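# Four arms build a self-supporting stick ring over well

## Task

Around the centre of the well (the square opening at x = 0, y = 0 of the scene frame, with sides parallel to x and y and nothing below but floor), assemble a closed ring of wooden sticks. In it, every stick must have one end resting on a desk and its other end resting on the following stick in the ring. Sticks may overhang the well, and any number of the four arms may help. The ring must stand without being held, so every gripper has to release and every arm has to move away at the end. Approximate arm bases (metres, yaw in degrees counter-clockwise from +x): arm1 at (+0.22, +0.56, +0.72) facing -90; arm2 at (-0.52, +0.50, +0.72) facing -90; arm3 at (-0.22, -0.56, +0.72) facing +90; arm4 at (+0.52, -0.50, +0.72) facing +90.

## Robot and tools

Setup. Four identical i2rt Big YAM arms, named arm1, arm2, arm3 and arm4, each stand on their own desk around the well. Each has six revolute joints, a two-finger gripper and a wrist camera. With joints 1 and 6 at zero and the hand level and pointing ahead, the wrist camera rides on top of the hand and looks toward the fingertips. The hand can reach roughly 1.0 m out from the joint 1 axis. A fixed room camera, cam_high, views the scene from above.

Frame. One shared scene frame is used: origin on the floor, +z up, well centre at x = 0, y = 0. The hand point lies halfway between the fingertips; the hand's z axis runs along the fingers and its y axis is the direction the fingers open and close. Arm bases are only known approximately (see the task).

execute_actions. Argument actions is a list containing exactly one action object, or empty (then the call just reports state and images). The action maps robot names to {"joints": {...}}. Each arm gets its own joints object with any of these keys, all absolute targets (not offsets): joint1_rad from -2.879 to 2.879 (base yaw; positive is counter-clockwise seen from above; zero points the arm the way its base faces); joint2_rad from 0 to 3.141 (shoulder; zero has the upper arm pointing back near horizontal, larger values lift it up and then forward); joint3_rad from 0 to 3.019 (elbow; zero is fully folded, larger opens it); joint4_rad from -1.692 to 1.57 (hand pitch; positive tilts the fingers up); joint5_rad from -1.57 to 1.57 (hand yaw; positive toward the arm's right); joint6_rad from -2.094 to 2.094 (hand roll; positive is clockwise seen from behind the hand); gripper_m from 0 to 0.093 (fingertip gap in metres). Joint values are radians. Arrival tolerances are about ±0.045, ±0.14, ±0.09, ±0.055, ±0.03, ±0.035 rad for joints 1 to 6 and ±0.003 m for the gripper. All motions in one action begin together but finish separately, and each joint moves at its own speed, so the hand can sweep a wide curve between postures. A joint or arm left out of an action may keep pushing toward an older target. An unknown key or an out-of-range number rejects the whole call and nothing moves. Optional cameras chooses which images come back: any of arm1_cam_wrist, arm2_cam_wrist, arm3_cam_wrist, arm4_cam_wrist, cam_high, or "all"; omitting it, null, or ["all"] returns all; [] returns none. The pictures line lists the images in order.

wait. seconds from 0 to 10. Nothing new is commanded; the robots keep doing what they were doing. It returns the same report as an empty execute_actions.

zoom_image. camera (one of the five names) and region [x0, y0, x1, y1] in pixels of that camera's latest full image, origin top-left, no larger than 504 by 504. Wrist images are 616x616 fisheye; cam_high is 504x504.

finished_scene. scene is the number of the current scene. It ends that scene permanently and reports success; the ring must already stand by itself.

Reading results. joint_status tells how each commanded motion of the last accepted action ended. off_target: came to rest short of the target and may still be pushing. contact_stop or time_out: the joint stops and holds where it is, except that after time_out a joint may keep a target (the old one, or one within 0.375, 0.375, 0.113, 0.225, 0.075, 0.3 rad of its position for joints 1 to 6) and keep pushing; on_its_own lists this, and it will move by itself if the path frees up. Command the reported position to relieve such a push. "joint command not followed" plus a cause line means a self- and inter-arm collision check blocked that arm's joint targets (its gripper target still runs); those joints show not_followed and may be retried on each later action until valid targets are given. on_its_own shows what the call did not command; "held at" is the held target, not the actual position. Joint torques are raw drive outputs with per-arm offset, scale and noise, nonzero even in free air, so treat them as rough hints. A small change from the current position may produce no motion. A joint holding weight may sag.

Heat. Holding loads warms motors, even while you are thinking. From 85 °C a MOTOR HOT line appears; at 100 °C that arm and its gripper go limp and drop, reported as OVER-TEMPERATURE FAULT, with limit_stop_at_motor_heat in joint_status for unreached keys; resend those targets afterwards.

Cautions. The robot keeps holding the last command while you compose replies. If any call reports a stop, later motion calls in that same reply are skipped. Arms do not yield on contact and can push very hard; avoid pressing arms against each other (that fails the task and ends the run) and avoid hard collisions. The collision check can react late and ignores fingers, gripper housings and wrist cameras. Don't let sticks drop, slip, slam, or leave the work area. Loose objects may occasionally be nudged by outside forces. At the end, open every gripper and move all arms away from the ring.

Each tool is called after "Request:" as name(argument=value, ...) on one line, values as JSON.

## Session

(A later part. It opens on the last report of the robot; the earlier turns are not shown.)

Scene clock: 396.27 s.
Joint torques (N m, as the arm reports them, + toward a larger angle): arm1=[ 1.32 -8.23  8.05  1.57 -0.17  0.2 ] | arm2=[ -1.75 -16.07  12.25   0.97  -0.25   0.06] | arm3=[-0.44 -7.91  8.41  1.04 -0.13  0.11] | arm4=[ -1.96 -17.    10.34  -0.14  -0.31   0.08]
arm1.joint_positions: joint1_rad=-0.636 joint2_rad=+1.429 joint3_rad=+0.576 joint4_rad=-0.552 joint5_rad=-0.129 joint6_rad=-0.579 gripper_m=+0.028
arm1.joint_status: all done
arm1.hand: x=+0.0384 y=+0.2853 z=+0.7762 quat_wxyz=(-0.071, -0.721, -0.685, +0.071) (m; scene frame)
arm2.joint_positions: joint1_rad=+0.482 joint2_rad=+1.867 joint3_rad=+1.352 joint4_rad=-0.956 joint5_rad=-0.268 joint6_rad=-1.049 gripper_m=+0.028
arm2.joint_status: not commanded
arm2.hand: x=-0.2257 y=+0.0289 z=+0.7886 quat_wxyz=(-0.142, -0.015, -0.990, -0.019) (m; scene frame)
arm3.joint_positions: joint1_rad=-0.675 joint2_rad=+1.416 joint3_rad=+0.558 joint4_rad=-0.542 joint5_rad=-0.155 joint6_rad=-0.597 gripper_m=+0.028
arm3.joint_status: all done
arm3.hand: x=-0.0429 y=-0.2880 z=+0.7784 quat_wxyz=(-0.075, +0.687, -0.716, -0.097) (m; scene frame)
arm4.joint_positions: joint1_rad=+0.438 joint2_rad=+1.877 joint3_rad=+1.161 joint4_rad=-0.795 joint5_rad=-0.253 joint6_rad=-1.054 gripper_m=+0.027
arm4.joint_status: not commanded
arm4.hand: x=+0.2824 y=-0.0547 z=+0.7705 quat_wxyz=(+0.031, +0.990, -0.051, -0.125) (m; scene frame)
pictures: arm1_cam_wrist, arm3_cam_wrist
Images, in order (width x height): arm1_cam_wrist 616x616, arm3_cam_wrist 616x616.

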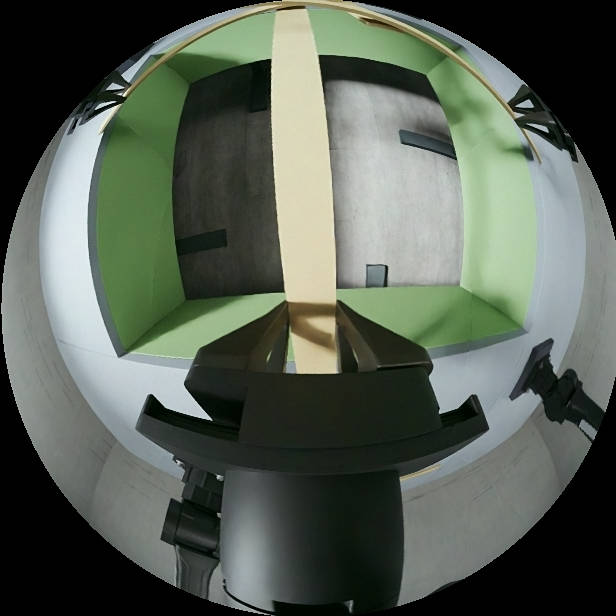

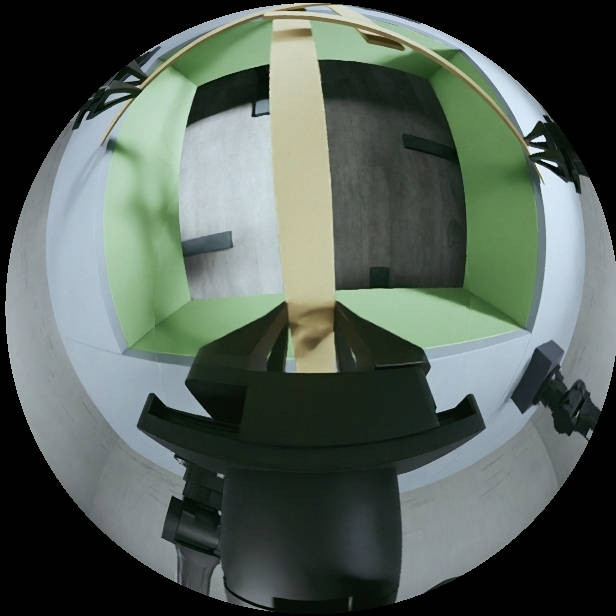

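Request:
execute_actions(actions=[{"arm1":{"joints":{"joint1_rad":-0.77,"joint6_rad":-0.72,"joint2_rad":1.28,"joint3_rad":0.445,"joint4_rad":-0.58,"joint5_rad":-0.149}},"arm3":{"joints":{"joint1_rad":-0.775,"joint6_rad":-0.705,"joint2_rad":1.29,"joint3_rad":0.445,"joint4_rad":-0.57,"joint5_rad":-0.171}},"arm4":{"joints":{"joint5_rad":-0.29}}}], cameras=[])

Request:
execute_actions(actions=[{"arm1":{"joints":{"joint4_rad":-0.46,"joint5_rad":-0.225}},"arm3":{"joints":{"joint4_rad":-0.47,"joint5_rad":-0.235}}}], cameras=["cam_high","arm1_cam_wrist","arm3_cam_wrist"])

Request:
zoom_image(camera="cam_high", region=[200,210,290,300])

Scene clock: 420.50 s.
Joint torques (N m, as the arm reports them, + toward a larger angle): arm1=[ 1.15 -6.83  7.01  0.4  -0.38 -0.1 ] | arm2=[ -1.7  -15.84  12.25   0.95  -0.25   0.08] | arm3=[-0.32 -4.87  7.11  0.25 -0.25 -0.08] | arm4=[ -2.08 -16.84  10.31  -0.12  -0.42   0.08]
arm1.joint_positions: joint1_rad=-0.767 joint2_rad=+1.287 joint3_rad=+0.437 joint4_rad=-0.568 joint5_rad=-0.145 joint6_rad=-0.705 gripper_m=+0.028
arm1.joint_status: all done
arm1.hand: x=+0.0456 y=+0.3497 z=+0.7754 quat_wxyz=(-0.070, -0.723, -0.684, +0.073) (m; scene frame)
arm2.joint_positions: joint1_rad=+0.482 joint2_rad=+1.867 joint3_rad=+1.352 joint4_rad=-0.956 joint5_rad=-0.268 joint6_rad=-1.049 gripper_m=+0.028
arm2.joint_status: not commanded
arm2.hand: x=-0.2257 y=+0.0289 z=+0.7886 quat_wxyz=(-0.142, -0.015, -0.990, -0.020) (m; scene frame)
arm3.joint_positions: joint1_rad=-0.777 joint2_rad=+1.290 joint3_rad=+0.434 joint4_rad=-0.566 joint5_rad=-0.168 joint6_rad=-0.695 gripper_m=+0.028
arm3.joint_status: all done
arm3.hand: x=-0.0543 y=-0.3446 z=+0.7754 quat_wxyz=(-0.072, +0.686, -0.718, -0.095) (m; scene frame)
arm4.joint_positions: joint1_rad=+0.438 joint2_rad=+1.877 joint3_rad=+1.161 joint4_rad=-0.795 joint5_rad=-0.285 joint6_rad=-1.054 gripper_m=+0.027
arm4.joint_status: all done
arm4.hand: x=+0.2774 y=-0.0569 z=+0.7719 quat_wxyz=(+0.038, +0.988, -0.051, -0.139) (m; scene frame)
pictures: none
No camera images: the call's "cameras" was empty. Leave "cameras" out to get every camera's image.

Scene clock: 421.27 s.
Joint torques (N m, as the arm reports them, + toward a larger angle): arm1=[ 1.01 -6.86  7.08  2.15 -0.55 -0.07] | arm2=[ -1.39 -16.06  12.22   0.98  -0.25   0.09] | arm3=[-0.13 -5.23  7.38  1.46 -0.34 -0.05] | arm4=[ -1.88 -16.7   10.29  -0.14  -0.41   0.07]
arm1.joint_positions: joint1_rad=-0.767 joint2_rad=+1.287 joint3_rad=+0.437 joint4_rad=-0.487 joint5_rad=-0.219 joint6_rad=-0.707 gripper_m=+0.028
arm1.joint_status: all done
arm1.hand: x=+0.0414 y=+0.3274 z=+0.7812 quat_wxyz=(-0.108, -0.712, -0.685, +0.112) (m; scene frame)
arm2.joint_positions: joint1_rad=+0.482 joint2_rad=+1.867 joint3_rad=+1.352 joint4_rad=-0.956 joint5_rad=-0.268 joint6_rad=-1.049 gripper_m=+0.028
arm2.joint_status: not commanded
arm2.hand: x=-0.2257 y=+0.0289 z=+0.7886 quat_wxyz=(-0.142, -0.015, -0.990, -0.020) (m; scene frame)
arm3.joint_positions: joint1_rad=-0.777 joint2_rad=+1.290 joint3_rad=+0.434 joint4_rad=-0.487 joint5_rad=-0.231 joint6_rad=-0.696 gripper_m=+0.028
arm3.joint_status: all done
arm3.hand: x=-0.0493 y=-0.3240 z=+0.7814 quat_wxyz=(-0.109, +0.686, -0.708, -0.128) (m; scene frame)
arm4.joint_positions: joint1_rad=+0.438 joint2_rad=+1.877 joint3_rad=+1.161 joint4_rad=-0.795 joint5_rad=-0.286 joint6_rad=-1.054 gripper_m=+0.027
arm4.joint_status: not commanded
arm4.hand: x=+0.2774 y=-0.0569 z=+0.7720 quat_wxyz=(+0.038, +0.988, -0.051, -0.139) (m; scene frame)
pictures: arm1_cam_wrist, arm3_cam_wrist, cam_high
Images, in order (width x height): arm1_cam_wrist 616x616, arm3_cam_wrist 616x616, cam_high 504x504.

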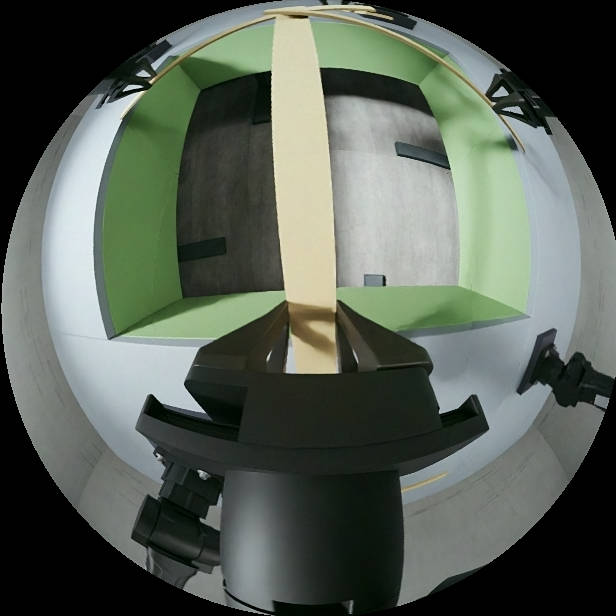

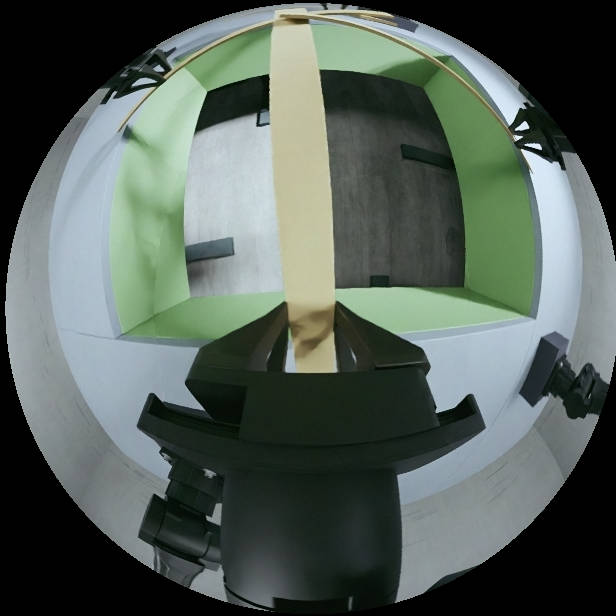

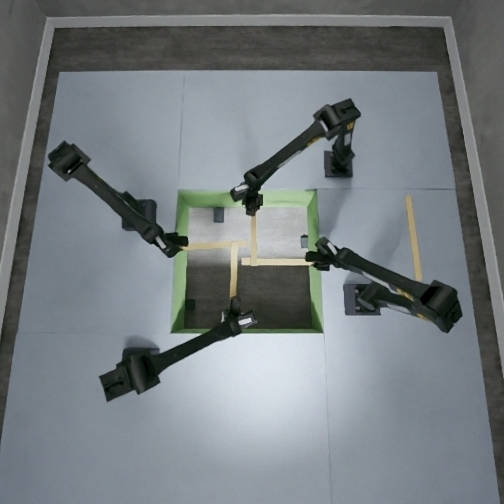

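Region (200, 210, 290, 300) of cam_high's 504x504 image, scaled by 5.600, with more detail than that image has.

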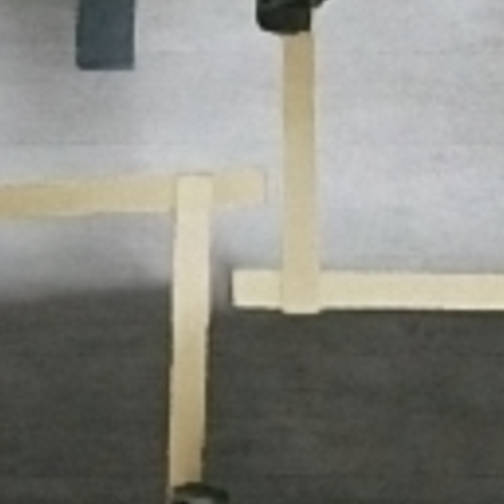

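Request:
execute_actions(actions=[{"arm1":{"joints":{"joint1_rad":-0.678,"joint6_rad":-0.61,"joint2_rad":1.378,"joint3_rad":0.558,"joint4_rad":-0.445,"joint5_rad":-0.197}},"arm3":{"joints":{"joint1_rad":-0.712,"joint6_rad":-0.625,"joint2_rad":1.367,"joint3_rad":0.555,"joint4_rad":-0.448,"joint5_rad":-0.212}}}], cameras=["cam_high","arm1_cam_wrist","arm3_cam_wrist"])

Request:
zoom_image(camera="cam_high", region=[200,210,290,300])

Request:
zoom_image(camera="arm1_cam_wrist", region=[220,0,430,60])

Request:
zoom_image(camera="arm3_cam_wrist", region=[220,0,430,60])

Scene clock: 431.63 s.
Joint torques (N m, as the arm reports them, + toward a larger angle): arm1=[ 1.56 -7.2   8.67  1.97 -0.19  0.21] | arm2=[ -2.1  -16.12  12.26   1.    -0.24   0.05] | arm3=[-0.24 -6.71  8.96  1.26 -0.15  0.18] | arm4=[ -2.27 -17.3   10.41  -0.18  -0.39   0.08]
arm1.joint_positions: joint1_rad=-0.684 joint2_rad=+1.369 joint3_rad=+0.530 joint4_rad=-0.466 joint5_rad=-0.198 joint6_rad=-0.627 gripper_m=+0.028
arm1.joint_status: all done
arm1.hand: x=+0.0317 y=+0.2830 z=+0.7871 quat_wxyz=(-0.108, -0.710, -0.686, +0.119) (m; scene frame)
arm2.joint_positions: joint1_rad=+0.482 joint2_rad=+1.867 joint3_rad=+1.352 joint4_rad=-0.956 joint5_rad=-0.268 joint6_rad=-1.049 gripper_m=+0.028
arm2.joint_status: not commanded
arm2.hand: x=-0.2257 y=+0.0289 z=+0.7886 quat_wxyz=(-0.142, -0.015, -0.990, -0.020) (m; scene frame)
arm3.joint_positions: joint1_rad=-0.713 joint2_rad=+1.370 joint3_rad=+0.523 joint4_rad=-0.461 joint5_rad=-0.212 joint6_rad=-0.639 gripper_m=+0.028
arm3.joint_status: all done
arm3.hand: x=-0.0356 y=-0.2834 z=+0.7877 quat_wxyz=(-0.120, +0.688, -0.704, -0.127) (m; scene frame)
arm4.joint_positions: joint1_rad=+0.438 joint2_rad=+1.877 joint3_rad=+1.161 joint4_rad=-0.795 joint5_rad=-0.286 joint6_rad=-1.054 gripper_m=+0.027
arm4.joint_status: not commanded
arm4.hand: x=+0.2773 y=-0.0570 z=+0.7720 quat_wxyz=(+0.038, +0.988, -0.051, -0.139) (m; scene frame)
pictures: arm1_cam_wrist, arm3_cam_wrist, cam_high
Images, in order (width x height): arm1_cam_wrist 616x616, arm3_cam_wrist 616x616, cam_high 504x504.

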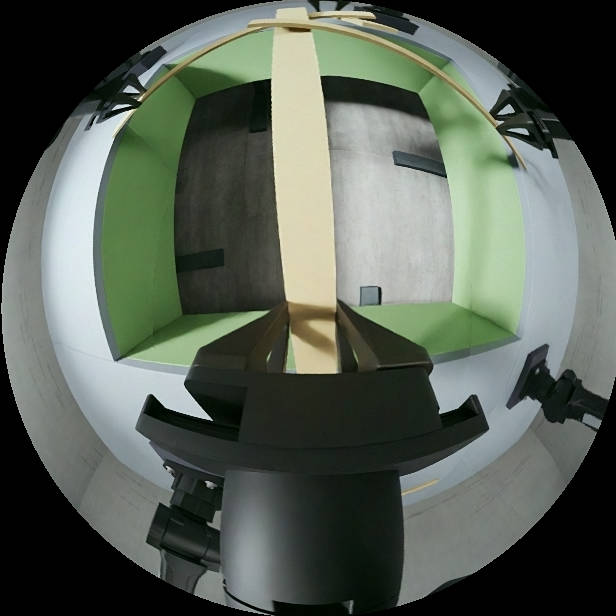

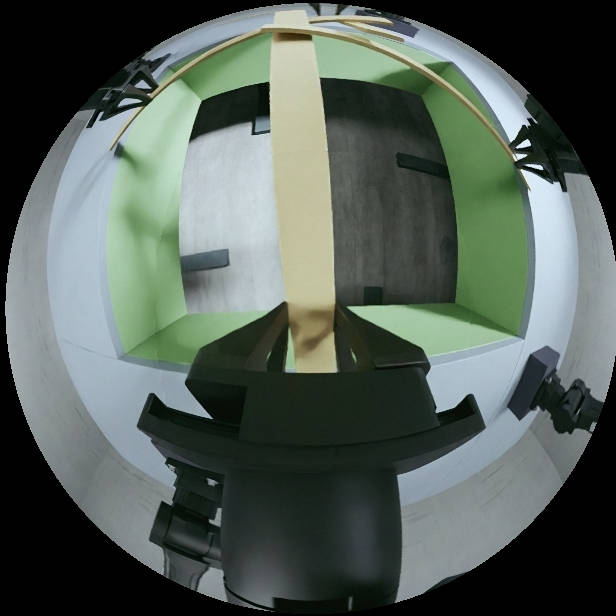

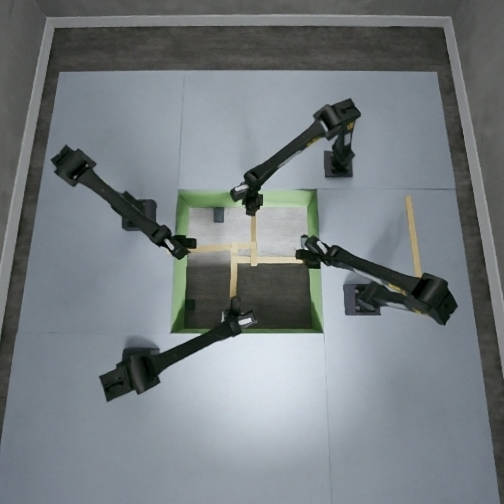

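Region (200, 210, 290, 300) of cam_high's 504x504 image, scaled by 5.600, with more detail than that image has.

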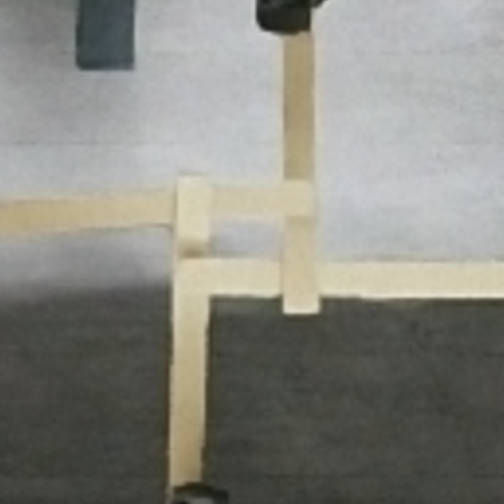

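Region (220, 0, 430, 60) of arm1_cam_wrist's 616x616 image, scaled by 2.400, with more detail than that image has; it fills the top 144 rows of this view, and the rest is white.

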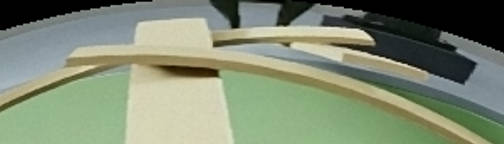

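Region (220, 0, 430, 60) of arm3_cam_wrist's 616x616 image, scaled by 2.400, with more detail than that image has; it fills the top 144 rows of this view, and the rest is white.

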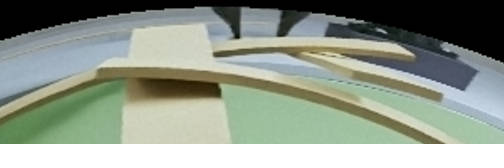

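Request:
execute_actions(actions=[{"arm1":{"joints":{"joint4_rad":-0.535,"joint5_rad":-0.152}},"arm3":{"joints":{"joint4_rad":-0.53,"joint5_rad":-0.166}},"arm2":{"joints":{"joint4_rad":-1.0,"joint5_rad":-0.203}},"arm4":{"joints":{"joint4_rad":-0.84,"joint5_rad":-0.22}}}], cameras=["cam_high"])

Request:
zoom_image(camera="cam_high", region=[140,150,360,370])

Scene clock: 452.10 s.
Joint torques (N m, as the arm reports them, + toward a larger angle): arm1=[ 1.51 -6.99  8.61  0.32 -0.13  0.21] | arm2=[ -1.71 -15.99  12.2    0.05  -0.08   0.07] | arm3=[-0.18 -6.97  8.84  0.21 -0.14  0.15] | arm4=[ -1.98 -16.66  10.23  -0.25  -0.16   0.08]
arm1.joint_positions: joint1_rad=-0.684 joint2_rad=+1.369 joint3_rad=+0.530 joint4_rad=-0.518 joint5_rad=-0.154 joint6_rad=-0.624 gripper_m=+0.028
arm1.joint_status: all done
arm1.hand: x=+0.0334 y=+0.2971 z=+0.7829 quat_wxyz=(-0.083, -0.718, -0.684, +0.096) (m; scene frame)
arm2.joint_positions: joint1_rad=+0.482 joint2_rad=+1.867 joint3_rad=+1.352 joint4_rad=-0.988 joint5_rad=-0.205 joint6_rad=-1.049 gripper_m=+0.028
arm2.joint_status: all done
arm2.hand: x=-0.2386 y=+0.0308 z=+0.7854 quat_wxyz=(-0.107, -0.019, -0.994, -0.019) (m; scene frame)
arm3.joint_positions: joint1_rad=-0.713 joint2_rad=+1.370 joint3_rad=+0.523 joint4_rad=-0.523 joint5_rad=-0.166 joint6_rad=-0.635 gripper_m=+0.028
arm3.joint_status: all done
arm3.hand: x=-0.0387 y=-0.2994 z=+0.7825 quat_wxyz=(-0.093, +0.687, -0.713, -0.101) (m; scene frame)
arm4.joint_positions: joint1_rad=+0.438 joint2_rad=+1.877 joint3_rad=+1.161 joint4_rad=-0.830 joint5_rad=-0.222 joint6_rad=-1.054 gripper_m=+0.027
arm4.joint_status: all done
arm4.hand: x=+0.2902 y=-0.0602 z=+0.7690 quat_wxyz=(+0.040, +0.992, -0.054, -0.104) (m; scene frame)
pictures: cam_high
Images, in order (width x height): cam_high 504x504.

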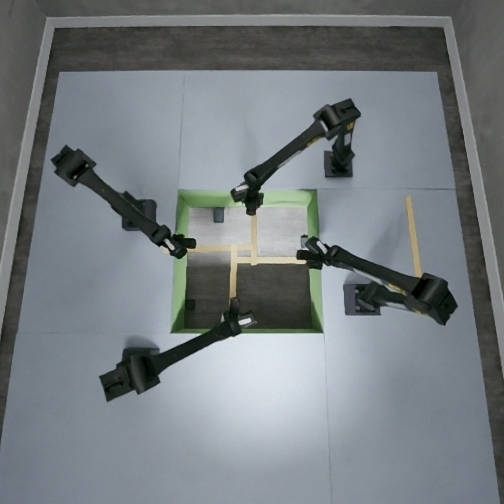

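Region (140, 150, 360, 370) of cam_high's 504x504 image, scaled by 2.291, with more detail than that image has.

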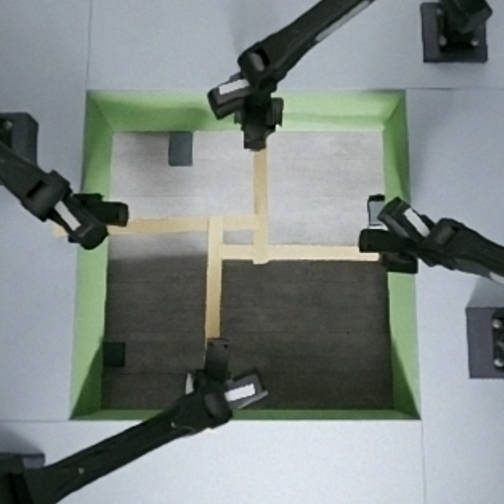

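Request:
execute_actions(actions=[{"arm1":{"joints":{"joint2_rad":1.45,"joint3_rad":0.495,"joint4_rad":-0.40}},"arm3":{"joints":{"joint2_rad":1.437,"joint3_rad":0.488,"joint4_rad":-0.405}},"arm2":{"joints":{"joint2_rad":1.925,"joint3_rad":1.325,"joint4_rad":-0.92}},"arm4":{"joints":{"joint2_rad":1.905,"joint3_rad":1.14,"joint4_rad":-0.785}}}])

Request:
zoom_image(camera="cam_high", region=[140,150,360,370])

Scene clock: 463.67 s.
Joint torques (N m, as the arm reports them, + toward a larger angle): arm1=[ 1.53 -7.57  6.2   2.09 -0.14  0.2 ] | arm2=[ -1.39 -16.2    8.86   1.08  -0.17   0.06] | arm3=[-0.42 -6.86  6.41  1.39 -0.12  0.13] | arm4=[ -1.87 -15.82   6.97   0.64  -0.27   0.05]
arm1.joint_positions: joint1_rad=-0.684 joint2_rad=+1.443 joint3_rad=+0.488 joint4_rad=-0.427 joint5_rad=-0.153 joint6_rad=-0.624 gripper_m=+0.028
arm1.joint_status: all done
arm1.hand: x=+0.0408 y=+0.3067 z=+0.7537 quat_wxyz=(-0.082, -0.720, -0.684, +0.084) (m; scene frame)
arm2.joint_positions: joint1_rad=+0.482 joint2_rad=+1.900 joint3_rad=+1.323 joint4_rad=-0.934 joint5_rad=-0.202 joint6_rad=-1.048 gripper_m=+0.028
arm2.joint_status: all done
arm2.hand: x=-0.2404 y=+0.0334 z=+0.7590 quat_wxyz=(-0.103, -0.020, -0.994, -0.022) (m; scene frame)
arm3.joint_positions: joint1_rad=-0.713 joint2_rad=+1.441 joint3_rad=+0.479 joint4_rad=-0.421 joint5_rad=-0.166 joint6_rad=-0.634 gripper_m=+0.028
arm3.joint_status: all done
arm3.hand: x=-0.0454 y=-0.3069 z=+0.7545 quat_wxyz=(-0.087, +0.687, -0.714, -0.100) (m; scene frame)
arm4.joint_positions: joint1_rad=+0.438 joint2_rad=+1.888 joint3_rad=+1.141 joint4_rad=-0.799 joint5_rad=-0.219 joint6_rad=-1.053 gripper_m=+0.027
arm4.joint_status: all done
arm4.hand: x=+0.2924 y=-0.0637 z=+0.7584 quat_wxyz=(+0.038, +0.993, -0.055, -0.102) (m; scene frame)
pictures: arm1_cam_wrist, arm2_cam_wrist, arm3_cam_wrist, arm4_cam_wrist, cam_high
Images, in order (width x height): arm1_cam_wrist 616x616, arm2_cam_wrist 616x616, arm3_cam_wrist 616x616, arm4_cam_wrist 616x616, cam_high 504x504.

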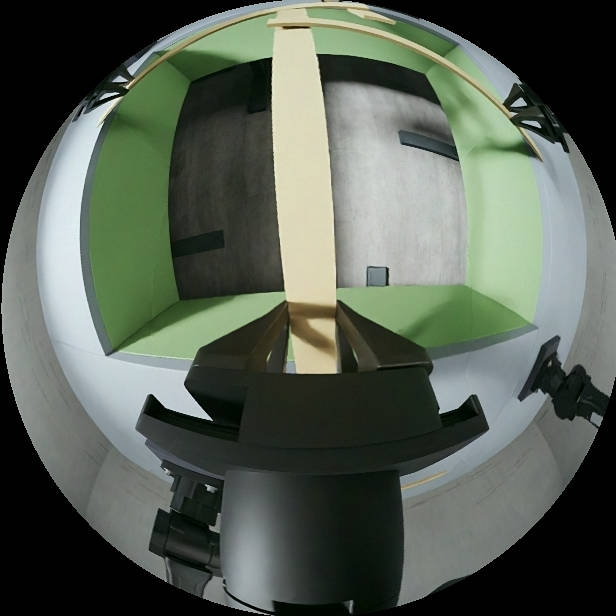

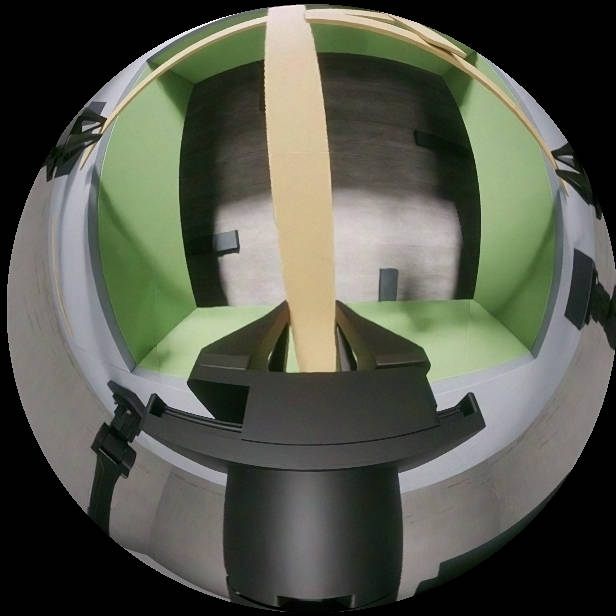

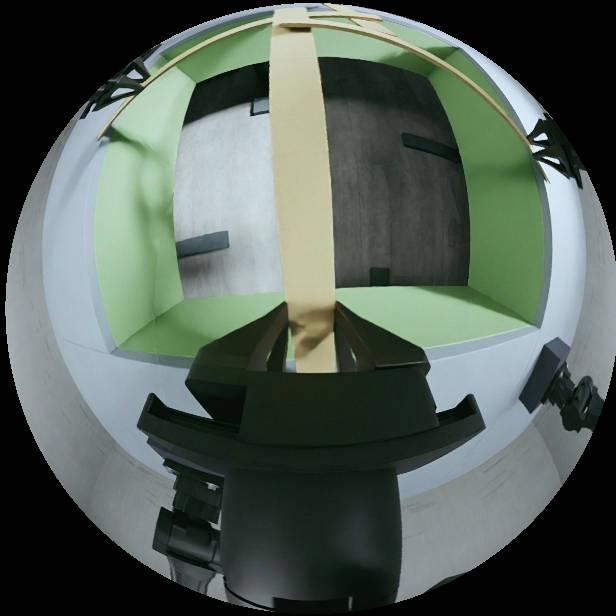

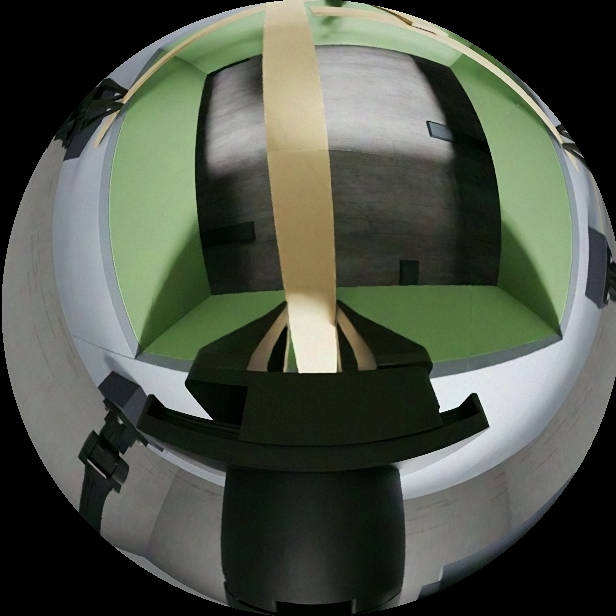

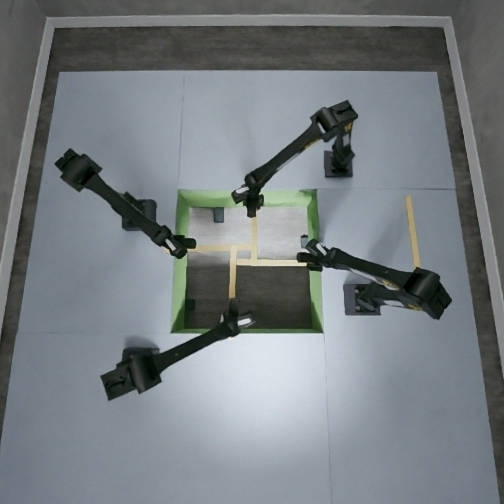

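Region (140, 150, 360, 370) of cam_high's 504x504 image, scaled by 2.291, with more detail than that image has.

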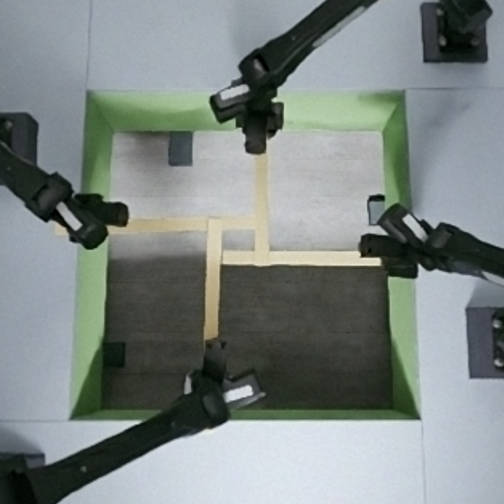

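Request:
execute_actions(actions=[], cameras=["cam_high","arm1_cam_wrist","arm2_cam_wrist"])

Request:
zoom_image(camera="cam_high", region=[180,190,310,320])

Scene clock: 475.83 s.
Joint torques (N m, as the arm reports them, + toward a larger angle): arm1=[ 1.57 -7.47  6.22  2.06 -0.15  0.2 ] | arm2=[ -1.75 -15.89   8.94   1.07  -0.16   0.07] | arm3=[-0.4  -7.26  6.4   1.38 -0.13  0.13] | arm4=[ -1.69 -16.02   7.     0.7   -0.27   0.05]
arm1.joint_positions: joint1_rad=-0.684 joint2_rad=+1.443 joint3_rad=+0.488 joint4_rad=-0.427 joint5_rad=-0.153 joint6_rad=-0.624 gripper_m=+0.028
arm1.joint_status: all done
arm1.hand: x=+0.0408 y=+0.3067 z=+0.7537 quat_wxyz=(-0.082, -0.720, -0.684, +0.084) (m; scene frame)
arm2.joint_positions: joint1_rad=+0.482 joint2_rad=+1.900 joint3_rad=+1.323 joint4_rad=-0.934 joint5_rad=-0.202 joint6_rad=-1.048 gripper_m=+0.028
arm2.joint_status: all done
arm2.hand: x=-0.2404 y=+0.0334 z=+0.7590 quat_wxyz=(-0.103, -0.020, -0.994, -0.022) (m; scene frame)
arm3.joint_positions: joint1_rad=-0.713 joint2_rad=+1.441 joint3_rad=+0.479 joint4_rad=-0.421 joint5_rad=-0.166 joint6_rad=-0.634 gripper_m=+0.028
arm3.joint_status: all done
arm3.hand: x=-0.0454 y=-0.3069 z=+0.7545 quat_wxyz=(-0.087, +0.687, -0.714, -0.100) (m; scene frame)
arm4.joint_positions: joint1_rad=+0.438 joint2_rad=+1.888 joint3_rad=+1.141 joint4_rad=-0.799 joint5_rad=-0.219 joint6_rad=-1.053 gripper_m=+0.027
arm4.joint_status: all done
arm4.hand: x=+0.2924 y=-0.0637 z=+0.7584 quat_wxyz=(+0.038, +0.993, -0.055, -0.102) (m; scene frame)
pictures: arm1_cam_wrist, arm2_cam_wrist, cam_high
Images, in order (width x height): arm1_cam_wrist 616x616, arm2_cam_wrist 616x616, cam_high 504x504.

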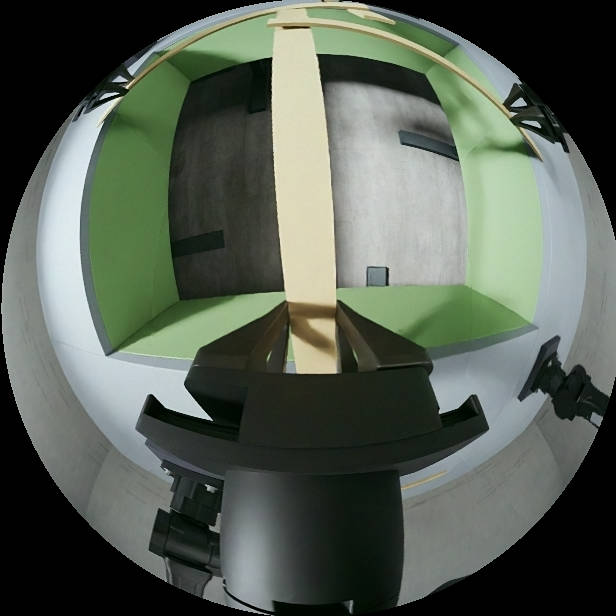

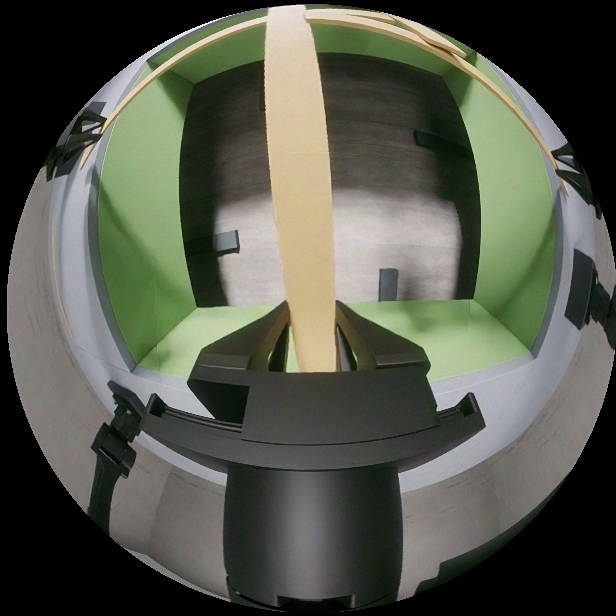

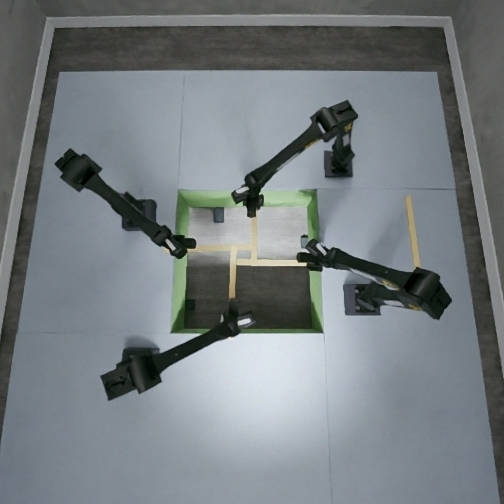

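Region (180, 190, 310, 320) of cam_high's 504x504 image, scaled by 3.877, with more detail than that image has.

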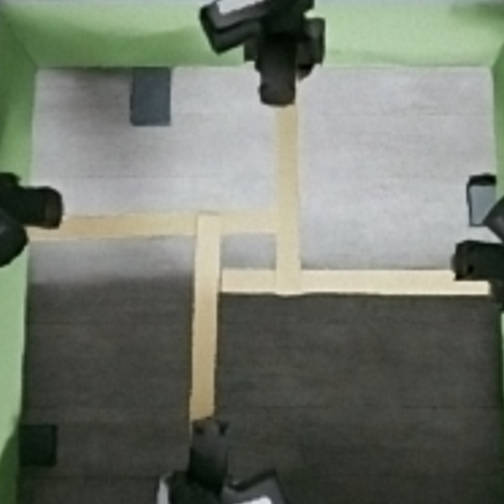

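Request:
zoom_image(camera="cam_high", region=[220,235,270,275])

Request:
zoom_image(camera="arm1_cam_wrist", region=[220,0,430,70])

Request:
zoom_image(camera="arm2_cam_wrist", region=[200,0,480,90])

Region (220, 235, 270, 275) of cam_high's 504x504 image, scaled by 10.080, with more detail than that image has; it fills the top 403 rows of this view, and the rest is white.

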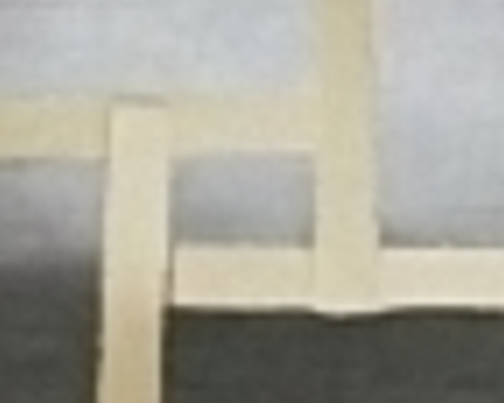

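Region (220, 0, 430, 70) of arm1_cam_wrist's 616x616 image, scaled by 2.400, with more detail than that image has.

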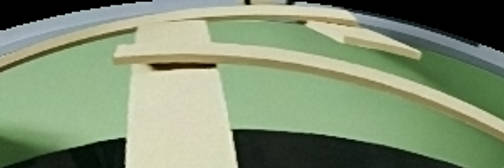

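Region (200, 0, 480, 90) of arm2_cam_wrist's 616x616 image, scaled by 1.800, with more detail than that image has; it fills the top 162 rows of this view, and the rest is white.

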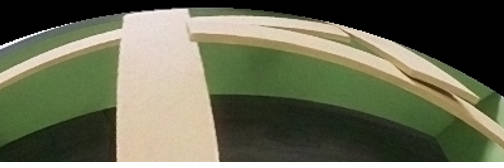

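Request:
execute_actions(actions=[{"arm1":{"joints":{"joint4_rad":-0.37,"joint5_rad":-0.178}},"arm3":{"joints":{"joint4_rad":-0.365,"joint5_rad":-0.191}}}], cameras=[])

Request:
execute_actions(actions=[{"arm4":{"joints":{"joint1_rad":0.420,"joint2_rad":1.94,"joint3_rad":1.225,"joint4_rad":-0.818,"joint6_rad":-1.075}},"arm2":{"joints":{"joint1_rad":0.464,"joint2_rad":1.96,"joint3_rad":1.41,"joint4_rad":-0.953,"joint6_rad":-1.07}}}], cameras=["cam_high","arm1_cam_wrist","arm3_cam_wrist"])

Request:
zoom_image(camera="cam_high", region=[210,225,280,285])

Scene clock: 498.73 s.
Joint torques (N m, as the arm reports them, + toward a larger angle): arm1=[ 1.48 -7.58  6.24  2.46 -0.66  0.2 ] | arm2=[ -1.93 -16.08   8.88   1.13  -0.17   0.07] | arm3=[-0.13 -7.25  6.44  1.55 -0.34  0.13] | arm4=[ -1.81 -16.04   6.96   0.69  -0.26   0.07]
arm1.joint_positions: joint1_rad=-0.684 joint2_rad=+1.443 joint3_rad=+0.488 joint4_rad=-0.406 joint5_rad=-0.168 joint6_rad=-0.624 gripper_m=+0.028
arm1.joint_status: all done
arm1.hand: x=+0.0395 y=+0.3012 z=+0.7551 quat_wxyz=(-0.090, -0.717, -0.684, +0.094) (m; scene frame)
arm2.joint_positions: joint1_rad=+0.482 joint2_rad=+1.900 joint3_rad=+1.323 joint4_rad=-0.934 joint5_rad=-0.202 joint6_rad=-1.047 gripper_m=+0.028
arm2.joint_status: not commanded
arm2.hand: x=-0.2404 y=+0.0334 z=+0.7590 quat_wxyz=(-0.103, -0.020, -0.994, -0.022) (m; scene frame)
arm3.joint_positions: joint1_rad=-0.713 joint2_rad=+1.441 joint3_rad=+0.479 joint4_rad=-0.385 joint5_rad=-0.185 joint6_rad=-0.634 gripper_m=+0.028
arm3.joint_status: all done
arm3.hand: x=-0.0426 y=-0.2983 z=+0.7570 quat_wxyz=(-0.103, +0.687, -0.711, -0.112) (m; scene frame)
arm4.joint_positions: joint1_rad=+0.438 joint2_rad=+1.888 joint3_rad=+1.141 joint4_rad=-0.799 joint5_rad=-0.219 joint6_rad=-1.053 gripper_m=+0.027
arm4.joint_status: not commanded
arm4.hand: x=+0.2924 y=-0.0637 z=+0.7584 quat_wxyz=(+0.038, +0.993, -0.054, -0.102) (m; scene frame)
pictures: none
No camera images: the call's "cameras" was empty. Leave "cameras" out to get every camera's image.

Scene clock: 499.50 s.
Joint torques (N m, as the arm reports them, + toward a larger angle): arm1=[ 1.62 -7.53  6.19  2.35 -0.61  0.16] | arm2=[ -1.6  -16.25  11.95   0.23  -0.17  -0.11] | arm3=[-0.22 -7.21  6.51  1.59 -0.31  0.13] | arm4=[ -2.48 -15.65  10.75   0.27  -0.2    0.18]
arm1.joint_positions: joint1_rad=-0.684 joint2_rad=+1.443 joint3_rad=+0.488 joint4_rad=-0.404 joint5_rad=-0.169 joint6_rad=-0.619 gripper_m=+0.028
arm1.joint_status: not commanded
arm1.hand: x=+0.0394 y=+0.3007 z=+0.7552 quat_wxyz=(-0.091, -0.719, -0.683, +0.094) (m; scene frame)
arm2.joint_positions: joint1_rad=+0.471 joint2_rad=+1.929 joint3_rad=+1.372 joint4_rad=-0.944 joint5_rad=-0.202 joint6_rad=-1.059 gripper_m=+0.028
arm2.joint_status: all done
arm2.hand: x=-0.2378 y=+0.0158 z=+0.7602 quat_wxyz=(-0.106, -0.019, -0.994, -0.016) (m; scene frame)
arm3.joint_positions: joint1_rad=-0.713 joint2_rad=+1.441 joint3_rad=+0.479 joint4_rad=-0.383 joint5_rad=-0.186 joint6_rad=-0.634 gripper_m=+0.028
arm3.joint_status: not commanded
arm3.hand: x=-0.0424 y=-0.2979 z=+0.7571 quat_wxyz=(-0.104, +0.687, -0.710, -0.113) (m; scene frame)
arm4.joint_positions: joint1_rad=+0.434 joint2_rad=+1.912 joint3_rad=+1.182 joint4_rad=-0.821 joint5_rad=-0.221 joint6_rad=-1.094 gripper_m=+0.027
arm4.joint_status: all done
arm4.hand: x=+0.2895 y=-0.0528 z=+0.7584 quat_wxyz=(+0.039, +0.993, -0.036, -0.103) (m; scene frame)
pictures: arm1_cam_wrist, arm3_cam_wrist, cam_high
Images, in order (width x height): arm1_cam_wrist 616x616, arm3_cam_wrist 616x616, cam_high 504x504.

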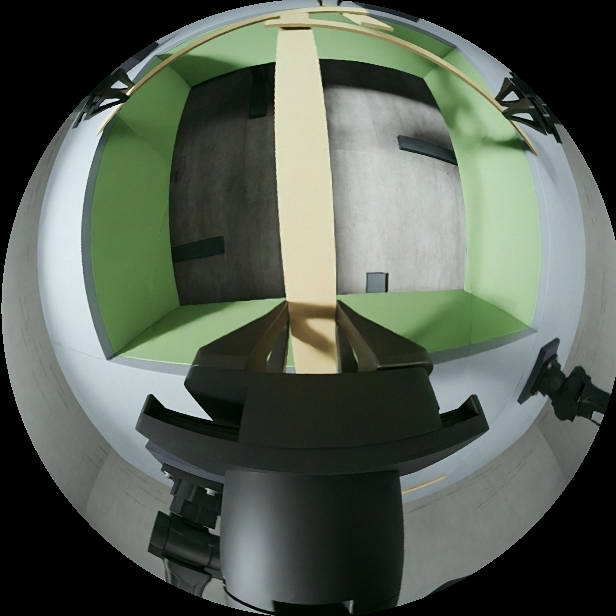

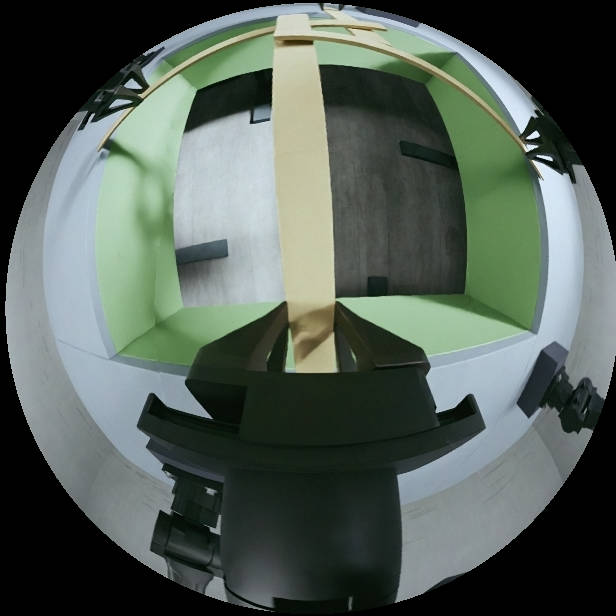

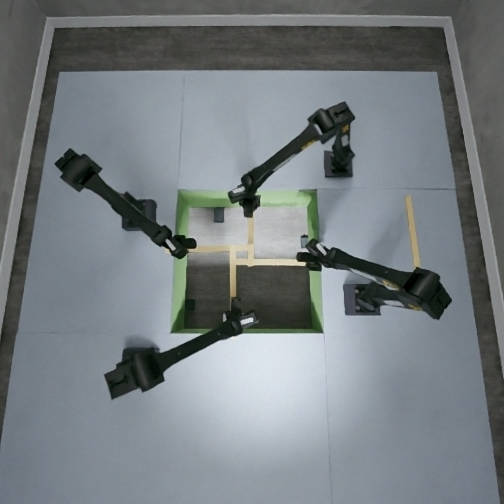

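Region (210, 225, 280, 285) of cam_high's 504x504 image, scaled by 7.200, with more detail than that image has; it fills the top 432 rows of this view, and the rest is white.

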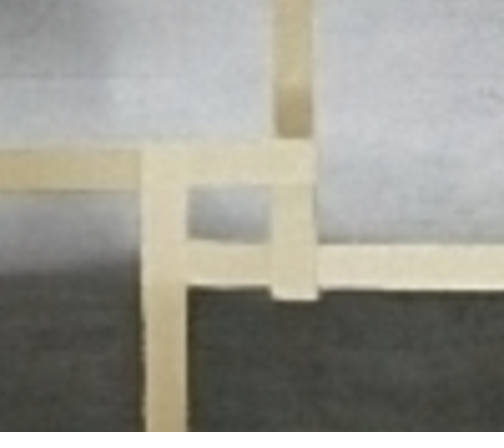

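Request:
zoom_image(camera="cam_high", region=[222,245,252,270])

Request:
zoom_image(camera="arm1_cam_wrist", region=[250,0,410,50])

Request:
zoom_image(camera="arm3_cam_wrist", region=[250,0,410,50])

Region (222, 245, 252, 270) of cam_high's 504x504 image, scaled by 16.800, with more detail than that image has.

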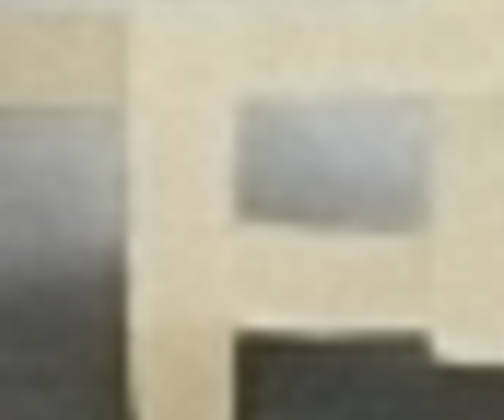

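Region (250, 0, 410, 50) of arm1_cam_wrist's 616x616 image, scaled by 3.150, with more detail than that image has; it fills the top 158 rows of this view, and the rest is white.

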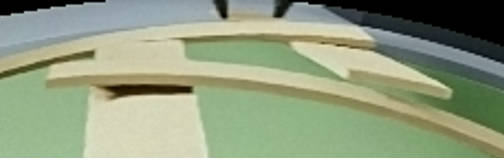

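Region (250, 0, 410, 50) of arm3_cam_wrist's 616x616 image, scaled by 3.150, with more detail than that image has; it fills the top 158 rows of this view, and the rest is white.

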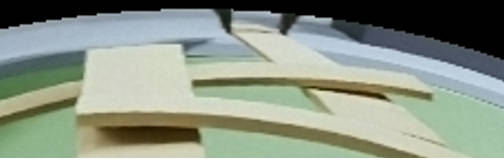

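Request:
execute_actions(actions=[], cameras=["arm4_cam_wrist"])

Request:
zoom_image(camera="arm4_cam_wrist", region=[230,0,430,70])

Scene clock: 506.87 s.
Joint torques (N m, as the arm reports them, + toward a larger angle): arm1=[ 1.57 -7.74  6.25  2.37 -0.61  0.16] | arm2=[ -1.65 -16.4   11.94   0.2   -0.17  -0.08] | arm3=[-0.57 -7.34  6.5   1.51 -0.32  0.13] | arm4=[ -2.93 -15.53  10.72   0.21  -0.2    0.2 ]
arm1.joint_positions: joint1_rad=-0.684 joint2_rad=+1.443 joint3_rad=+0.488 joint4_rad=-0.404 joint5_rad=-0.169 joint6_rad=-0.619 gripper_m=+0.028
arm1.joint_status: not commanded
arm1.hand: x=+0.0394 y=+0.3007 z=+0.7552 quat_wxyz=(-0.091, -0.719, -0.683, +0.094) (m; scene frame)
arm2.joint_positions: joint1_rad=+0.471 joint2_rad=+1.929 joint3_rad=+1.372 joint4_rad=-0.944 joint5_rad=-0.202 joint6_rad=-1.060 gripper_m=+0.028
arm2.joint_status: all done
arm2.hand: x=-0.2378 y=+0.0158 z=+0.7602 quat_wxyz=(-0.106, -0.018, -0.994, -0.016) (m; scene frame)
arm3.joint_positions: joint1_rad=-0.713 joint2_rad=+1.441 joint3_rad=+0.479 joint4_rad=-0.383 joint5_rad=-0.186 joint6_rad=-0.634 gripper_m=+0.028
arm3.joint_status: not commanded
arm3.hand: x=-0.0424 y=-0.2979 z=+0.7571 quat_wxyz=(-0.104, +0.687, -0.710, -0.113) (m; scene frame)
arm4.joint_positions: joint1_rad=+0.434 joint2_rad=+1.912 joint3_rad=+1.182 joint4_rad=-0.821 joint5_rad=-0.221 joint6_rad=-1.094 gripper_m=+0.027
arm4.joint_status: all done
arm4.hand: x=+0.2895 y=-0.0528 z=+0.7584 quat_wxyz=(+0.039, +0.993, -0.036, -0.103) (m; scene frame)
pictures: arm4_cam_wrist
Images, in order (width x height): arm4_cam_wrist 616x616.

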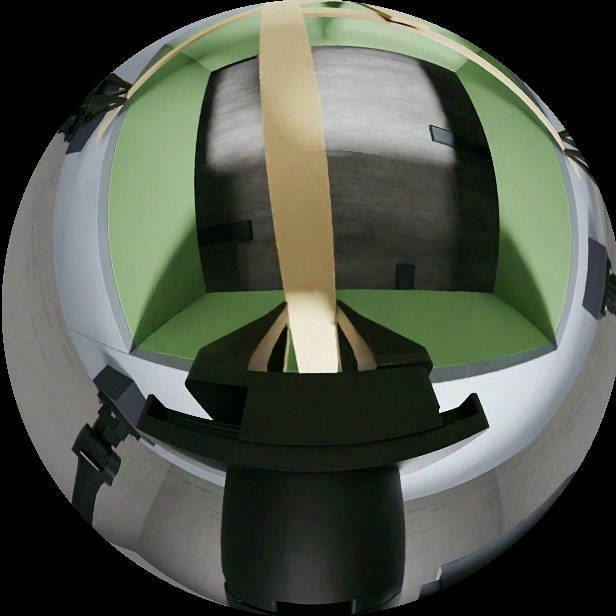

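Region (230, 0, 430, 70) of arm4_cam_wrist's 616x616 image, scaled by 2.520, with more detail than that image has; it fills the top 176 rows of this view, and the rest is white.

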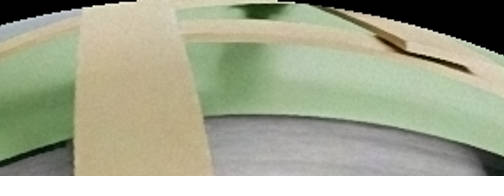

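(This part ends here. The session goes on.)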